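## Task

Take the yellow sponge off the low shelf and set it completely inside the middle tote; totes are ordered from the front one, which sits closest to the bench's open edge. The totes and the cartons beneath the bench must stay unmoved and unrotated. The robot must not topple or be left leaning, or the task fails. The sponge must stay in place on its own at the end, without the robot holding it.

## Robot and tools

ROBOT. TidyBot++: a wheeled base 0.54 m long, 0.50 m wide and 0.38 m tall on four driven casters. It carries a single seven-joint arm with a two-finger gripper. The shoulder is 0.12 m ahead of the base centre and 0.68 m above the floor. base_camera is fixed on the base (pinhole, 644x364). wrist_camera is fisheye (644x476) and looks along the hand. The arm begins folded with the hand pointing down. In that state the hand reaches up to 0.08 m beyond the base front and the elbow can be 1.15 m high.

FRAMES. Base frame: origin on the floor below the base centre, x forward, y left, z up. hand_pose is given in this frame. It is the point between the finger pads; its z axis runs out along the fingers and its y axis is the closing direction. The odometry frame is the base frame as it stood when the scene began. Heading is positive to the left, from -3.142 to 3.142. base_tilt is in degrees, with forward and right positive. Both carry a fixed bias of about 1 degree.

execute_actions. Arguments: "actions", a list holding zero or one action, and optional "cameras". An empty list only reports state and images. An action may hold any of three parts.
- "base": exactly one relative move, measured from where the base last reported itself. {"translate_m": d} drives straight, metres, forward positive, -2 to 2. {"strafe_m": d} moves sideways, metres, left positive, -2 to 2. {"rotate_rad": d} turns in place, radians, counter-clockwise from above positive, -6.3 to 6.3.
- "joints": absolute targets keyed by name, not offsets, in radians. joint_1_rad: any angle; turns the arm about the vertical, and positive is clockwise from above, the reverse of rotate_rad. joint_2_rad (shoulder): -2.249 to 2.249. joint_3_rad: any angle. joint_4_rad (elbow): -2.579 to 2.579. joint_5_rad: any angle. joint_6_rad (wrist): -2.099 to 2.099. joint_7_rad: any angle; with the hand down, positive is counter-clockwise from above, and at 1.57 the fingers open toward the robot's left and right. gripper_pos runs 0 (open) to 1 (closed) and is unitless. Joints marked any angle take the shorter way round, so turn them in steps under half a turn. Tolerances are ±0.039 for joints 1-4, ±0.056 for joints 5-7 and ±0.03 for the gripper.
- "speeds": lowers top speeds for this action only. translate_m and strafe_m take 0.05 to 0.5 m/s; rotate_rad takes 0.1 to 1.57 rad/s. The maximum is the default.
A base move needing more than 8.667 s is refused, and no action runs past 15 s. Unknown keys or out-of-range values refuse the whole call, and nothing moves. A part left out of an action may keep pushing toward its earlier target.
"cameras": a list drawn from base_camera, wrist_camera and all. Leaving it out, null or ["all"] returns every camera; [] returns none.

Other tools. wait: seconds from 0 to 10; nothing new is commanded. zoom_image: camera (base_camera or wrist_camera) and region [x0, y0, x1, y1] in image pixels, top-left origin, at most 504x504. It works on the latest full image. read_manual: section "licences" only; moves nothing. finished_scene: scene number, 1 or 2. It is final, and its result reports success and gives the next task. A reply without any tool call ends everything. If a call reports a stop, the later movement calls in the same reply are skipped.

ARM GEOMETRY. Upper arm 0.42 m, forearm 0.31 m, hand 0.31 m to the hand point. With joint_1_rad 0, joint_3_rad 3.14 and joint_5_rad 0, the arm moves in the x-z plane. Segment tilts from vertical are: upper = j2, forearm = j2 - j4, hand = j2 - j4 - j6, with forward positive. Reach forward is the sum of length·sin(tilt), and height is the sum of length·cos(tilt), both from the shoulder. A downward-pointing hand can rise to about 0.94 m only near the base, and less farther out. Finger gap is roughly 85·(1 - gripper_pos) mm. Closed fingertips reach about 20 mm past the hand point. Closing to 1 squeezes at about 100 N per finger.

RESULTS. A pictures line names the images in order. base_status and joint_status report outcomes. done: reached; for the base it means the wheels turned enough, even if they slipped. off_target: came to rest short and may still push. contact_stop or time_out: the old target is dropped and the part holds still. A blocked base can show done while short. "joint command not followed" with a cause line means a self-collision check withheld the arm targets; those joints show not_followed and may be retried later. on_its_own lists motion that was not commanded. motor_effort gives percent of maximum, with the peak in brackets; it is noisy. Motor temperatures lists one value per arm joint. MOTOR HOT appears at 60 °C. At 75 °C an OVER-TEMPERATURE FAULT lets the arm sag, and joints show limit_stop_at_motor_heat; resend their targets. ARM HIT means a hard hit on the base or the arm itself. A torque fault (joints 1-4 limit 104.5 N m, joints 5-7 limit 51.3 N m) freezes the arm and gripper for 10 s and skips the rest of the call.

ACCURACY. Friction leaves joints slightly off target, and hand_pose itself may be off by 1-2 cm. Trust the images. To correct, send last command + (wanted - read) for each joint. A load makes the arm sag; never command a loaded joint to its read angle. Odometry drifts several cm and degrees over many moves.

AVOID. Do not drive while the arm is snagged above about 0.8 m, and do not push sideways on a raised hand: either can tip the robot. Back off to right a lean. Do not ram anything with the base or arm. Do not drop, slam or push objects, and do not bump the totes or the under-bench cartons. Release the item fully inside the tote, then withdraw the hand. The robot holds its last command while you think, and loose objects may get nudged now and then.

Each tool is called as name(argument=value, ...) on one line, values as JSON.

## Session

execute_actions(actions=[])

Scene clock: 0.00 s.
Motor temperatures (°C, as the motors report them): [30 30 30 35 32 35 37]
base_odometry: x=+0.000 y=+0.000 heading=+0.000 (m, m, rad; odometry frame)
base_tilt: forward=-0.1 right=-0.2 (deg)
base_status: not commanded
joint_positions: joint_1_rad=+0.004 joint_2_rad=-0.295 joint_3_rad=+3.149 joint_4_rad=-2.518 joint_5_rad=-0.042 joint_6_rad=-0.876 joint_7_rad=+1.544 gripper_pos=+0.000
joint_status: not commanded
motor_effort: joint_1_rad=-1 joint_2_rad=-2 joint_3_rad=+1 joint_4_rad=+8 joint_5_rad=+0 joint_6_rad=+0 joint_7_rad=-1 (%)
hand_pose: x=+0.2600 y=+0.0102 z=+0.5827 quat_wxyz=(-0.018, +0.999, -0.032, +0.021) (m; base frame)
pictures: base_camera, wrist_camera
Images, in order (width x height): base_camera 644x364, wrist_camera 644x476.

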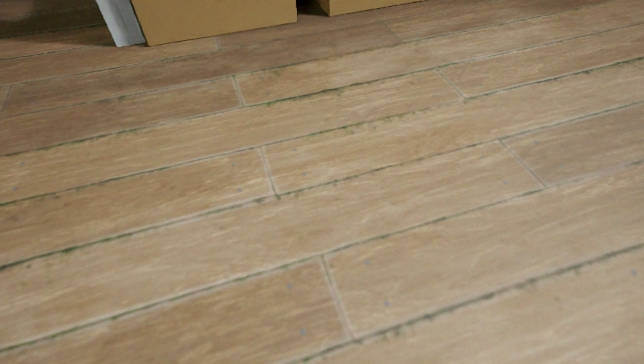

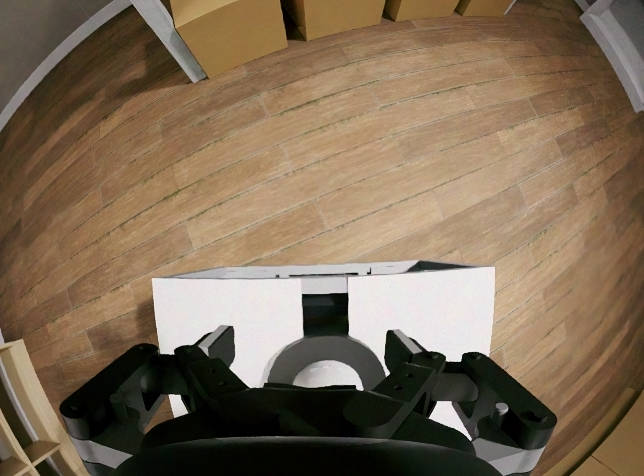

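Look forward, raised.

execute_actions(actions=[{"joints":{"joint_2_rad":-0.3,"joint_4_rad":-1.6,"joint_6_rad":-0.7}}], cameras=["wrist_camera"])

execute_actions(actions=[{"joints":{"joint_1_rad":-1.9,"joint_6_rad":-1.0}}], cameras=["wrist_camera"])

Scene clock: 2.37 s.
Motor temperatures (°C, as the motors report them): [30 30 30 35 32 35 37]
base_odometry: x=+0.000 y=+0.000 heading=+0.000 (m, m, rad; odometry frame)
base_tilt: forward=+0.0 right=-0.2 (deg)
base_status: not commanded
joint_positions: joint_1_rad=+0.004 joint_2_rad=-0.295 joint_3_rad=+3.149 joint_4_rad=-1.613 joint_5_rad=-0.042 joint_6_rad=-0.720 joint_7_rad=+1.544 gripper_pos=+0.000
joint_status: all done
motor_effort: joint_1_rad=-1(0) joint_2_rad=-10(10) joint_3_rad=+1(1) joint_4_rad=+18(19) joint_5_rad=+0(1) joint_6_rad=+7(8) joint_7_rad=-1(1) (%)
hand_pose: x=+0.5790 y=+0.0043 z=+1.0231 quat_wxyz=(-0.025, +0.851, -0.023, +0.524) (m; base frame)
pictures: wrist_camera
Images, in order (width x height): wrist_camera 644x476.

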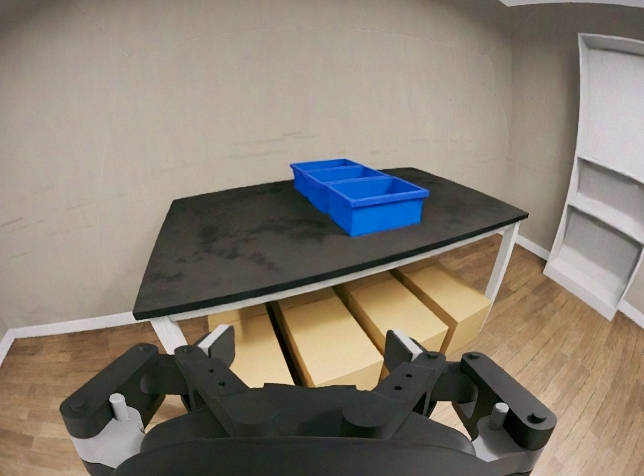

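Scene clock: 5.40 s.
Motor temperatures (°C, as the motors report them): [30 30 30 35 32 35 37]
base_odometry: x=+0.000 y=+0.000 heading=+0.000 (m, m, rad; odometry frame)
base_tilt: forward=-0.1 right=-0.2 (deg)
base_status: not commanded
joint_positions: joint_1_rad=-1.891 joint_2_rad=-0.295 joint_3_rad=+3.149 joint_4_rad=-1.613 joint_5_rad=-0.042 joint_6_rad=-0.977 joint_7_rad=+1.544 gripper_pos=+0.000
joint_status: all done
motor_effort: joint_1_rad=+0(1) joint_2_rad=-10(11) joint_3_rad=+1(2) joint_4_rad=+18(18) joint_5_rad=+1(0) joint_6_rad=+6(8) joint_7_rad=-1(1) (%)
hand_pose: x=-0.0201 y=+0.3913 z=+0.9570 quat_wxyz=(-0.348, +0.549, +0.728, +0.219) (m; base frame)
pictures: wrist_camera
Images, in order (width x height): wrist_camera 644x476.

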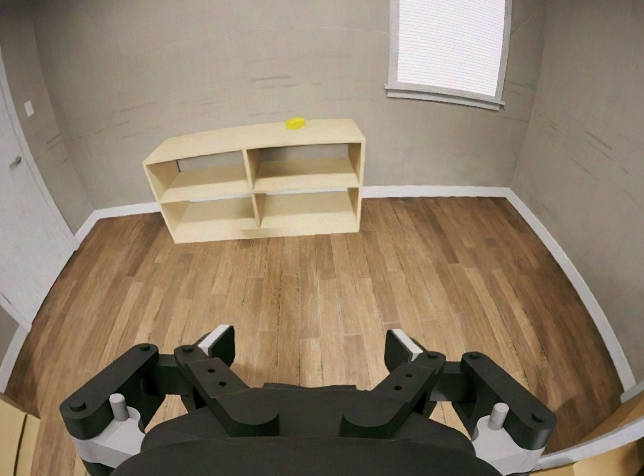

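execute_actions(actions=[{"base":{"rotate_rad":1.87},"joints":{"joint_1_rad":0,"joint_6_rad":-1.4}}], cameras=[])

execute_actions(actions=[{"base":{"translate_m":1.1}}])

Scene clock: 8.77 s.
Motor temperatures (°C, as the motors report them): [30 30 30 35 32 35 37]
base_odometry: x=+0.000 y=+0.000 heading=+1.869 (m, m, rad; odometry frame)
base_tilt: forward=-0.1 right=-0.2 (deg)
base_status: done
joint_positions: joint_1_rad=-0.009 joint_2_rad=-0.296 joint_3_rad=+3.149 joint_4_rad=-1.613 joint_5_rad=-0.042 joint_6_rad=-1.377 joint_7_rad=+1.544 gripper_pos=+0.000
joint_status: all done
motor_effort: joint_1_rad=+0(1) joint_2_rad=-8(11) joint_3_rad=+1(3) joint_4_rad=+16(18) joint_5_rad=+0(0) joint_6_rad=+4(7) joint_7_rad=-1(1) (%)
hand_pose: x=+0.4351 y=+0.0144 z=+0.8829 quat_wxyz=(-0.025, +0.975, -0.012, +0.221) (m; base frame)
pictures: none
No camera images: the call's "cameras" was empty. Leave "cameras" out to get every camera's image.

Scene clock: 12.33 s.
Motor temperatures (°C, as the motors report them): [30 30 30 35 32 35 37]
base_odometry: x=-0.325 y=+1.051 heading=+1.870 (m, m, rad; odometry frame)
base_tilt: forward=+0.0 right=-0.2 (deg)
base_status: done
joint_positions: joint_1_rad=-0.009 joint_2_rad=-0.297 joint_3_rad=+3.149 joint_4_rad=-1.613 joint_5_rad=-0.042 joint_6_rad=-1.381 joint_7_rad=+1.544 gripper_pos=+0.000
joint_status: not commanded
motor_effort: joint_1_rad=-1(0) joint_2_rad=-8(11) joint_3_rad=+1(1) joint_4_rad=+16(17) joint_5_rad=+0(1) joint_6_rad=+4(4) joint_7_rad=-1(1) (%)
hand_pose: x=+0.4339 y=+0.0144 z=+0.8830 quat_wxyz=(-0.025, +0.975, -0.012, +0.220) (m; base frame)
pictures: base_camera, wrist_camera
Images, in order (width x height): base_camera 644x364, wrist_camera 644x476.

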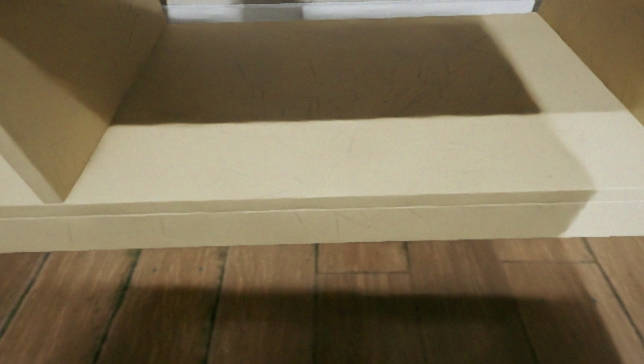

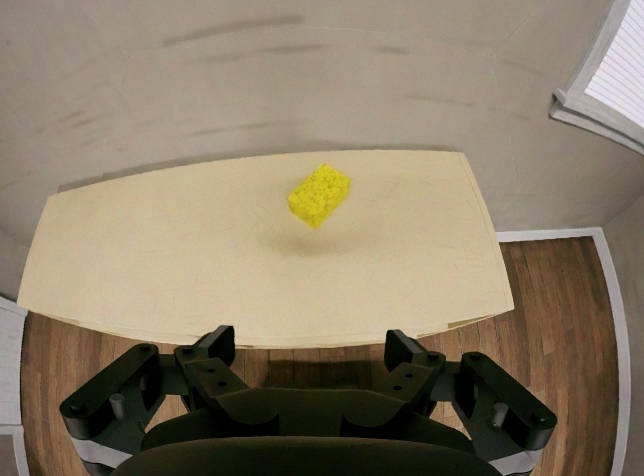

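execute_actions(actions=[{"base":{"translate_m":0.13},"joints":{"joint_1_rad":0.04,"joint_2_rad":0.355,"joint_4_rad":-1.262,"joint_6_rad":-1.54,"joint_5_rad":0,"joint_7_rad":0.8}}])

Scene clock: 14.47 s.
Motor temperatures (°C, as the motors report them): [30 30 30 35 32 35 37]
base_odometry: x=-0.364 y=+1.175 heading=+1.871 (m, m, rad; odometry frame)
base_tilt: forward=-0.1 right=-0.2 (deg)
base_status: done
joint_positions: joint_1_rad=+0.028 joint_2_rad=+0.352 joint_3_rad=+3.149 joint_4_rad=-1.280 joint_5_rad=-0.042 joint_6_rad=-1.517 joint_7_rad=+0.824 gripper_pos=+0.000
joint_status: all done
motor_effort: joint_1_rad=-1(1) joint_2_rad=-28(29) joint_3_rad=+0(2) joint_4_rad=+14(16) joint_5_rad=+0(0) joint_6_rad=+0(5) joint_7_rad=-1(0) (%)
hand_pose: x=+0.5758 y=-0.0014 z=+0.7464 quat_wxyz=(-0.017, +0.924, -0.382, -0.010) (m; base frame)
pictures: base_camera, wrist_camera
Images, in order (width x height): base_camera 644x364, wrist_camera 644x476.

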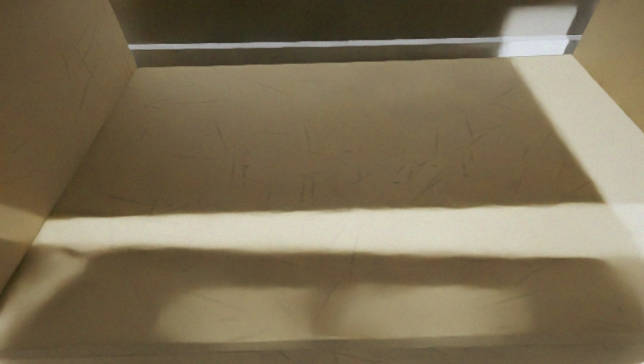

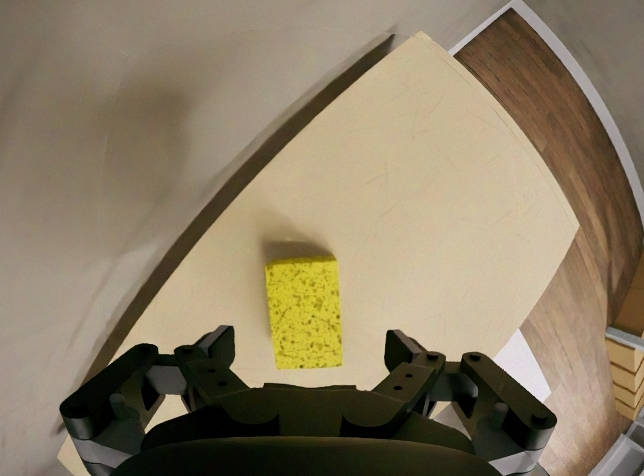

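execute_actions(actions=[{"joints":{"joint_2_rad":0.41,"joint_4_rad":-1.485,"joint_6_rad":-1.24,"joint_7_rad":0.9}}], cameras=["wrist_camera"])

Scene clock: 15.87 s.
Motor temperatures (°C, as the motors report them): [30 30 30 35 32 35 37]
base_odometry: x=-0.364 y=+1.175 heading=+1.871 (m, m, rad; odometry frame)
base_tilt: forward=+0.0 right=-0.2 (deg)
base_status: not commanded
joint_positions: joint_1_rad=+0.028 joint_2_rad=+0.410 joint_3_rad=+3.149 joint_4_rad=-1.474 joint_5_rad=-0.042 joint_6_rad=-1.260 joint_7_rad=+0.874 gripper_pos=+0.000
joint_status: all done
motor_effort: joint_1_rad=-1(0) joint_2_rad=-29(31) joint_3_rad=+0(0) joint_4_rad=+14(15) joint_5_rad=+0(0) joint_6_rad=+1(1) joint_7_rad=-1(0) (%)
hand_pose: x=+0.5855 y=-0.0025 z=+0.6599 quat_wxyz=(-0.017, +0.931, -0.364, -0.007) (m; base frame)
pictures: wrist_camera
Images, in order (width x height): wrist_camera 644x476.

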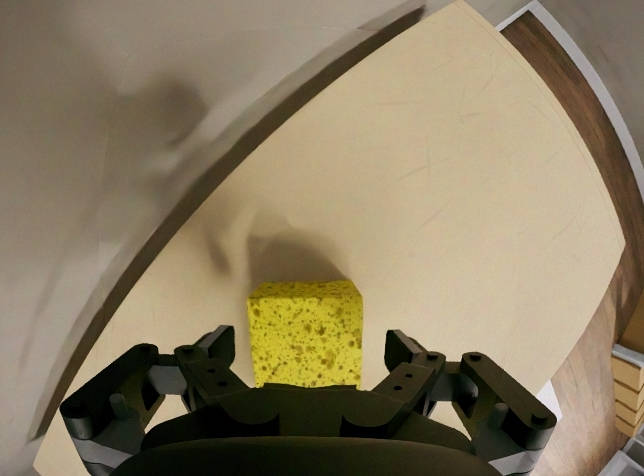

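execute_actions(actions=[{"joints":{"joint_1_rad":-0.005,"joint_2_rad":0.438,"joint_4_rad":-1.558,"joint_6_rad":-1.136}}], cameras=["wrist_camera"])

execute_actions(actions=[{"joints":{"gripper_pos":1}}], cameras=["wrist_camera"])

execute_actions(actions=[{"joints":{"joint_2_rad":0.1,"joint_4_rad":-1.4}}], cameras=["wrist_camera"])

Scene clock: 17.17 s.
Motor temperatures (°C, as the motors report them): [30 30 30 35 32 35 37]
base_odometry: x=-0.364 y=+1.175 heading=+1.871 (m, m, rad; odometry frame)
base_tilt: forward=+0.0 right=-0.2 (deg)
base_status: not commanded
joint_positions: joint_1_rad=+0.000 joint_2_rad=+0.434 joint_3_rad=+3.149 joint_4_rad=-1.546 joint_5_rad=-0.040 joint_6_rad=-1.156 joint_7_rad=+0.874 gripper_pos=+0.000
joint_status: all done
motor_effort: joint_1_rad=-1(1) joint_2_rad=-30(31) joint_3_rad=+0(0) joint_4_rad=+13(13) joint_5_rad=+1(0) joint_6_rad=+1(2) joint_7_rad=-1(2) (%)
hand_pose: x=+0.5863 y=+0.0095 z=+0.6274 quat_wxyz=(-0.017, +0.936, -0.352, -0.003) (m; base frame)
pictures: wrist_camera
Images, in order (width x height): wrist_camera 644x476.

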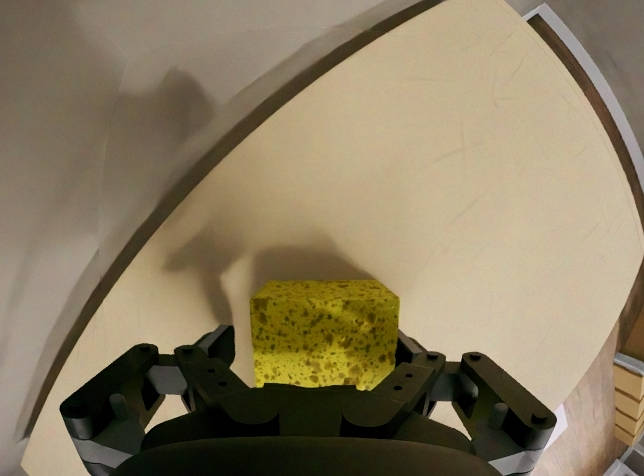

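Scene clock: 18.27 s.
Motor temperatures (°C, as the motors report them): [30 30 30 35 32 35 37]
base_odometry: x=-0.364 y=+1.175 heading=+1.871 (m, m, rad; odometry frame)
base_tilt: forward=+0.0 right=-0.1 (deg)
base_status: not commanded
joint_positions: joint_1_rad=+0.000 joint_2_rad=+0.430 joint_3_rad=+3.149 joint_4_rad=-1.548 joint_5_rad=-0.040 joint_6_rad=-1.155 joint_7_rad=+0.874 gripper_pos=+0.372
joint_status: gripper_pos off_target (ended at +0.372, target +1.000)
motor_effort: joint_1_rad=+0(1) joint_2_rad=-28(30) joint_3_rad=+1(0) joint_4_rad=+12(13) joint_5_rad=+0(1) joint_6_rad=+0(2) joint_7_rad=-1(1) (%)
hand_pose: x=+0.5861 y=+0.0094 z=+0.6289 quat_wxyz=(-0.017, +0.936, -0.352, -0.001) (m; base frame)
pictures: wrist_camera
Images, in order (width x height): wrist_camera 644x476.

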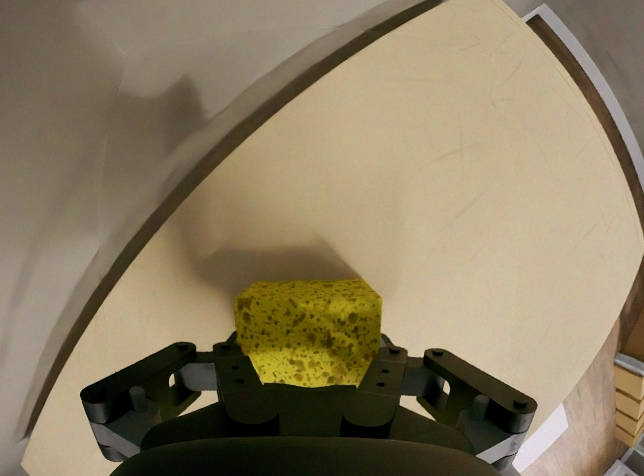

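Scene clock: 19.93 s.
Motor temperatures (°C, as the motors report them): [30 30 30 35 32 35 37]
base_odometry: x=-0.364 y=+1.175 heading=+1.871 (m, m, rad; odometry frame)
base_tilt: forward=+0.0 right=-0.2 (deg)
base_status: not commanded
joint_positions: joint_1_rad=+0.000 joint_2_rad=+0.097 joint_3_rad=+3.149 joint_4_rad=-1.411 joint_5_rad=-0.040 joint_6_rad=-1.155 joint_7_rad=+0.874 gripper_pos=+0.372
joint_status: all done
motor_effort: joint_1_rad=-1(1) joint_2_rad=-23(33) joint_3_rad=+1(0) joint_4_rad=+17(17) joint_5_rad=+0(0) joint_6_rad=+5(4) joint_7_rad=-1(1) (%)
hand_pose: x=+0.6171 y=+0.0091 z=+0.8442 quat_wxyz=(-0.098, +0.911, -0.338, +0.216) (m; base frame)
pictures: wrist_camera
Images, in order (width x height): wrist_camera 644x476.

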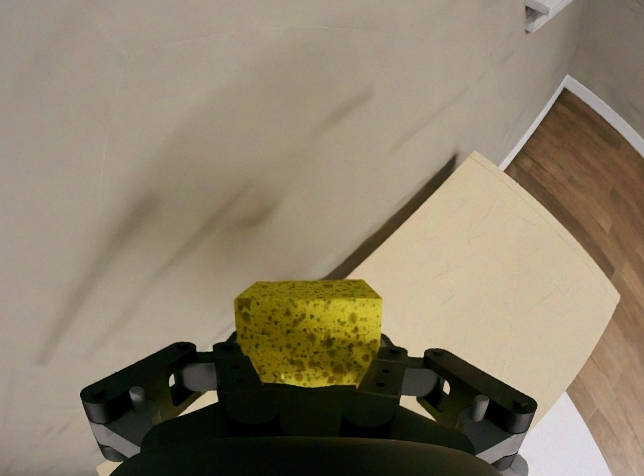

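execute_actions(actions=[{"base":{"translate_m":-1.4},"joints":{"joint_2_rad":-0.3,"joint_4_rad":-1.6,"joint_6_rad":-1.0,"joint_7_rad":1.57}}], cameras=[])

execute_actions(actions=[{"base":{"rotate_rad":-1.55},"joints":{"joint_1_rad":0.9}}])

Scene clock: 24.43 s.
Motor temperatures (°C, as the motors report them): [30 30 30 35 32 35 37]
base_odometry: x=+0.053 y=-0.162 heading=+1.872 (m, m, rad; odometry frame)
base_tilt: forward=+0.0 right=-0.2 (deg)
base_status: done
joint_positions: joint_1_rad=+0.000 joint_2_rad=-0.300 joint_3_rad=+3.149 joint_4_rad=-1.585 joint_5_rad=-0.037 joint_6_rad=-1.022 joint_7_rad=+1.547 gripper_pos=+0.372
joint_status: all done
motor_effort: joint_1_rad=-1(3) joint_2_rad=-10(26) joint_3_rad=+1(3) joint_4_rad=+18(19) joint_5_rad=+0(1) joint_6_rad=+7(7) joint_7_rad=-1(1) (%)
hand_pose: x=+0.5271 y=+0.0078 z=+0.9638 quat_wxyz=(-0.023, +0.914, -0.017, +0.405) (m; base frame)
pictures: none
No camera images: the call's "cameras" was empty. Leave "cameras" out to get every camera's image.

Scene clock: 26.70 s.
Motor temperatures (°C, as the motors report them): [30 30 30 35 32 35 37]
base_odometry: x=+0.053 y=-0.162 heading=+0.323 (m, m, rad; odometry frame)
base_tilt: forward=-0.1 right=-0.2 (deg)
base_status: done
joint_positions: joint_1_rad=+0.895 joint_2_rad=-0.293 joint_3_rad=+3.153 joint_4_rad=-1.585 joint_5_rad=-0.036 joint_6_rad=-1.015 joint_7_rad=+1.547 gripper_pos=+0.372
joint_status: all done
motor_effort: joint_1_rad=-1(1) joint_2_rad=-9(13) joint_3_rad=+1(4) joint_4_rad=+18(18) joint_5_rad=+0(1) joint_6_rad=+6(6) joint_7_rad=-1(1) (%)
hand_pose: x=+0.3803 y=-0.3180 z=+0.9625 quat_wxyz=(+0.156, +0.815, -0.413, +0.375) (m; base frame)
pictures: base_camera, wrist_camera
Images, in order (width x height): base_camera 644x364, wrist_camera 644x476.

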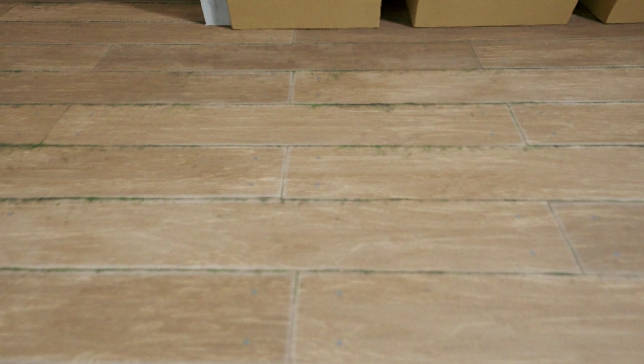

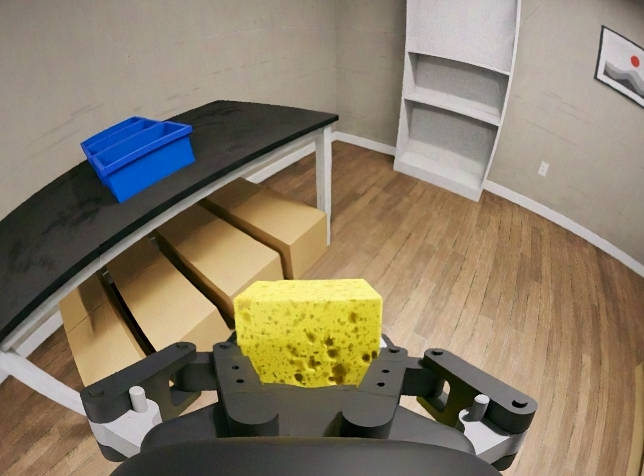

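execute_actions(actions=[{"base":{"strafe_m":-0.5},"joints":{"joint_1_rad":0,"joint_4_rad":-1.2,"joint_6_rad":-1.4}}], cameras=[])

execute_actions(actions=[{"base":{"translate_m":0.55}}])

Scene clock: 29.33 s.
Motor temperatures (°C, as the motors report them): [30 30 30 35 32 35 37]
base_odometry: x=+0.210 y=-0.636 heading=+0.322 (m, m, rad; odometry frame)
base_tilt: forward=+0.0 right=-0.2 (deg)
base_status: done
joint_positions: joint_1_rad=+0.010 joint_2_rad=-0.297 joint_3_rad=+3.153 joint_4_rad=-1.217 joint_5_rad=-0.035 joint_6_rad=-1.378 joint_7_rad=+1.547 gripper_pos=+0.372
joint_status: all done
motor_effort: joint_1_rad=-1(0) joint_2_rad=-7(11) joint_3_rad=+1(3) joint_4_rad=+15(18) joint_5_rad=+0(0) joint_6_rad=+7(7) joint_7_rad=-1(1) (%)
hand_pose: x=+0.4784 y=+0.0032 z=+1.0677 quat_wxyz=(-0.019, +0.912, -0.017, +0.409) (m; base frame)
pictures: none
No camera images: the call's "cameras" was empty. Leave "cameras" out to get every camera's image.

Scene clock: 31.90 s.
Motor temperatures (°C, as the motors report them): [30 30 30 35 32 35 37]
base_odometry: x=+0.732 y=-0.462 heading=+0.322 (m, m, rad; odometry frame)
base_tilt: forward=+0.0 right=-0.2 (deg)
base_status: done
joint_positions: joint_1_rad=+0.010 joint_2_rad=-0.295 joint_3_rad=+3.153 joint_4_rad=-1.215 joint_5_rad=-0.035 joint_6_rad=-1.381 joint_7_rad=+1.547 gripper_pos=+0.372
joint_status: not commanded
motor_effort: joint_1_rad=-1(1) joint_2_rad=-7(10) joint_3_rad=+1(2) joint_4_rad=+15(16) joint_5_rad=+0(0) joint_6_rad=+6(8) joint_7_rad=-1(1) (%)
hand_pose: x=+0.4791 y=+0.0032 z=+1.0673 quat_wxyz=(-0.019, +0.913, -0.017, +0.408) (m; base frame)
pictures: base_camera, wrist_camera
Images, in order (width x height): base_camera 644x364, wrist_camera 644x476.

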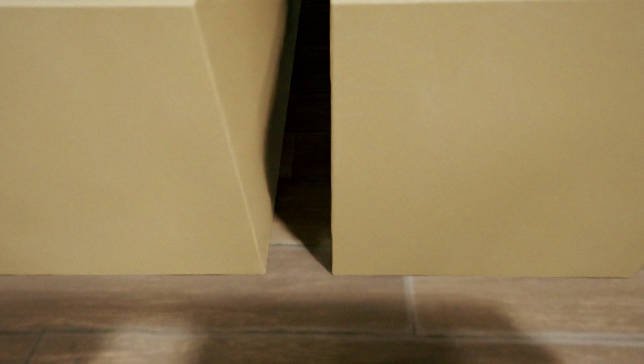

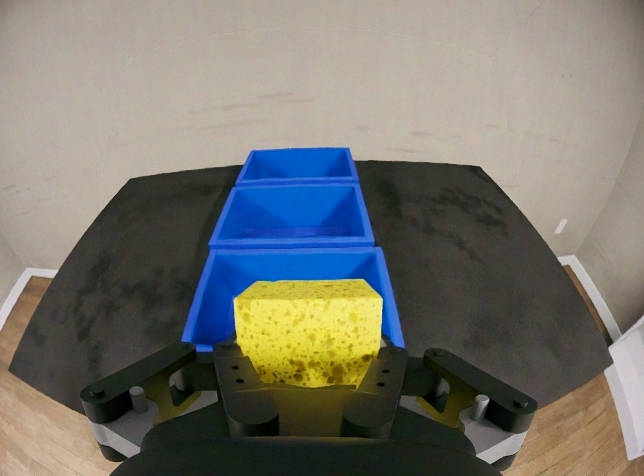

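execute_actions(actions=[{"base":{"translate_m":0.13},"speeds":{"translate_m":0.15},"joints":{"joint_1_rad":-0.05,"joint_2_rad":0.4,"joint_4_rad":-0.6,"joint_6_rad":-1.59}}])

Scene clock: 34.27 s.
Motor temperatures (°C, as the motors report them): [30 30 30 35 32 35 37]
base_odometry: x=+0.856 y=-0.422 heading=+0.321 (m, m, rad; odometry frame)
base_tilt: forward=+0.0 right=-0.2 (deg)
base_status: done
joint_positions: joint_1_rad=-0.038 joint_2_rad=+0.400 joint_3_rad=+3.153 joint_4_rad=-0.619 joint_5_rad=-0.035 joint_6_rad=-1.567 joint_7_rad=+1.547 gripper_pos=+0.372
joint_status: all done
motor_effort: joint_1_rad=-1(0) joint_2_rad=-31(34) joint_3_rad=+0(1) joint_4_rad=+15(16) joint_5_rad=+0(0) joint_6_rad=+6(7) joint_7_rad=-1(1) (%)
hand_pose: x=+0.7142 y=+0.0299 z=+0.9696 quat_wxyz=(-0.022, +0.962, +0.007, +0.274) (m; base frame)
pictures: base_camera, wrist_camera
Images, in order (width x height): base_camera 644x364, wrist_camera 644x476.

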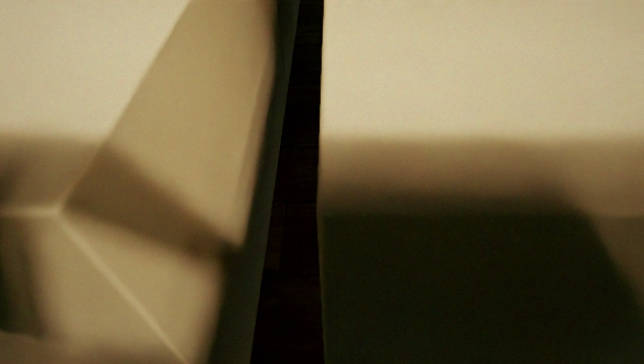

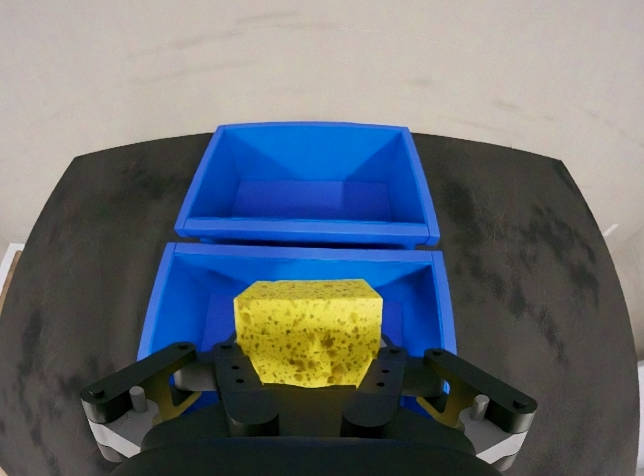

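execute_actions(actions=[{"joints":{"joint_2_rad":0.524,"joint_4_rad":-0.825,"joint_6_rad":-1.49}}], cameras=["wrist_camera"])

Scene clock: 36.20 s.
Motor temperatures (°C, as the motors report them): [30 30 30 35 32 35 37]
base_odometry: x=+0.856 y=-0.422 heading=+0.321 (m, m, rad; odometry frame)
base_tilt: forward=+0.0 right=-0.2 (deg)
base_status: not commanded
joint_positions: joint_1_rad=-0.038 joint_2_rad=+0.529 joint_3_rad=+3.153 joint_4_rad=-0.820 joint_5_rad=-0.035 joint_6_rad=-1.512 joint_7_rad=+1.547 gripper_pos=+0.372
joint_status: all done
motor_effort: joint_1_rad=-1(0) joint_2_rad=-35(40) joint_3_rad=+0(0) joint_4_rad=+16(17) joint_5_rad=+0(0) joint_6_rad=+2(4) joint_7_rad=-1(1) (%)
hand_pose: x=+0.7235 y=+0.0300 z=+0.8153 quat_wxyz=(-0.018, +0.990, +0.004, +0.139) (m; base frame)
pictures: wrist_camera
Images, in order (width x height): wrist_camera 644x476.

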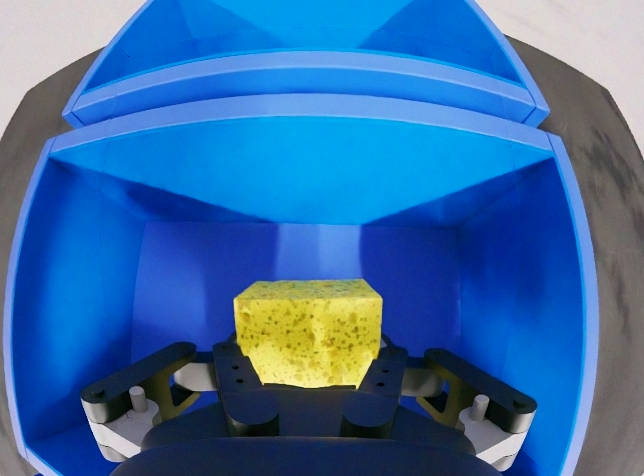

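execute_actions(actions=[{"joints":{"joint_2_rad":0.555,"joint_4_rad":-0.79}}], cameras=[])

execute_actions(actions=[{"joints":{"gripper_pos":0}}], cameras=[])

execute_actions(actions=[{"joints":{"joint_2_rad":0.4,"joint_4_rad":-0.6,"joint_6_rad":-1.7}}], cameras=["wrist_camera"])

Scene clock: 37.10 s.
Motor temperatures (°C, as the motors report them): [30 30 30 35 32 35 37]
base_odometry: x=+0.856 y=-0.422 heading=+0.321 (m, m, rad; odometry frame)
base_tilt: forward=+0.0 right=-0.2 (deg)
base_status: not commanded
joint_positions: joint_1_rad=-0.038 joint_2_rad=+0.548 joint_3_rad=+3.153 joint_4_rad=-0.798 joint_5_rad=-0.035 joint_6_rad=-1.512 joint_7_rad=+1.547 gripper_pos=+0.372
joint_status: all done
motor_effort: joint_1_rad=-1(1) joint_2_rad=-36(37) joint_3_rad=+0(0) joint_4_rad=+16(15) joint_5_rad=+0(1) joint_6_rad=+2(4) joint_7_rad=-1(1) (%)
hand_pose: x=+0.7314 y=+0.0303 z=+0.8120 quat_wxyz=(-0.018, +0.990, +0.004, +0.141) (m; base frame)
pictures: none
No camera images: the call's "cameras" was empty. Leave "cameras" out to get every camera's image.

Scene clock: 38.20 s.
Motor temperatures (°C, as the motors report them): [30 30 30 35 32 35 37]
base_odometry: x=+0.856 y=-0.422 heading=+0.321 (m, m, rad; odometry frame)
base_tilt: forward=+0.0 right=-0.2 (deg)
base_status: not commanded
joint_positions: joint_1_rad=-0.038 joint_2_rad=+0.548 joint_3_rad=+3.153 joint_4_rad=-0.798 joint_5_rad=-0.035 joint_6_rad=-1.512 joint_7_rad=+1.547 gripper_pos=+0.000
joint_status: all done
motor_effort: joint_1_rad=-1(1) joint_2_rad=-36(36) joint_3_rad=+0(0) joint_4_rad=+16(16) joint_5_rad=+0(0) joint_6_rad=+3(3) joint_7_rad=-1(1) (%)
hand_pose: x=+0.7314 y=+0.0303 z=+0.8120 quat_wxyz=(-0.018, +0.990, +0.004, +0.141) (m; base frame)
pictures: none
No camera images: the call's "cameras" was empty. Leave "cameras" out to get every camera's image.

Scene clock: 39.80 s.
Motor temperatures (°C, as the motors report them): [30 30 30 35 32 35 37]
base_odometry: x=+0.856 y=-0.422 heading=+0.321 (m, m, rad; odometry frame)
base_tilt: forward=+0.0 right=-0.2 (deg)
base_status: not commanded
joint_positions: joint_1_rad=-0.038 joint_2_rad=+0.397 joint_3_rad=+3.153 joint_4_rad=-0.605 joint_5_rad=-0.035 joint_6_rad=-1.680 joint_7_rad=+1.547 gripper_pos=+0.000
joint_status: all done
motor_effort: joint_1_rad=-1(1) joint_2_rad=-30(40) joint_3_rad=-1(1) joint_4_rad=+15(17) joint_5_rad=+0(0) joint_6_rad=+5(4) joint_7_rad=-1(1) (%)
hand_pose: x=+0.6840 y=+0.0289 z=+0.9601 quat_wxyz=(-0.020, +0.974, +0.008, +0.227) (m; base frame)
pictures: wrist_camera
Images, in order (width x height): wrist_camera 644x476.

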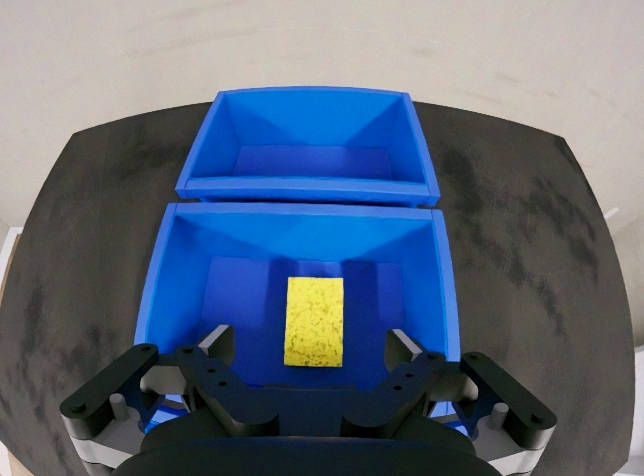

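finished_scene(scene=1)

The scene is finished: the task was done.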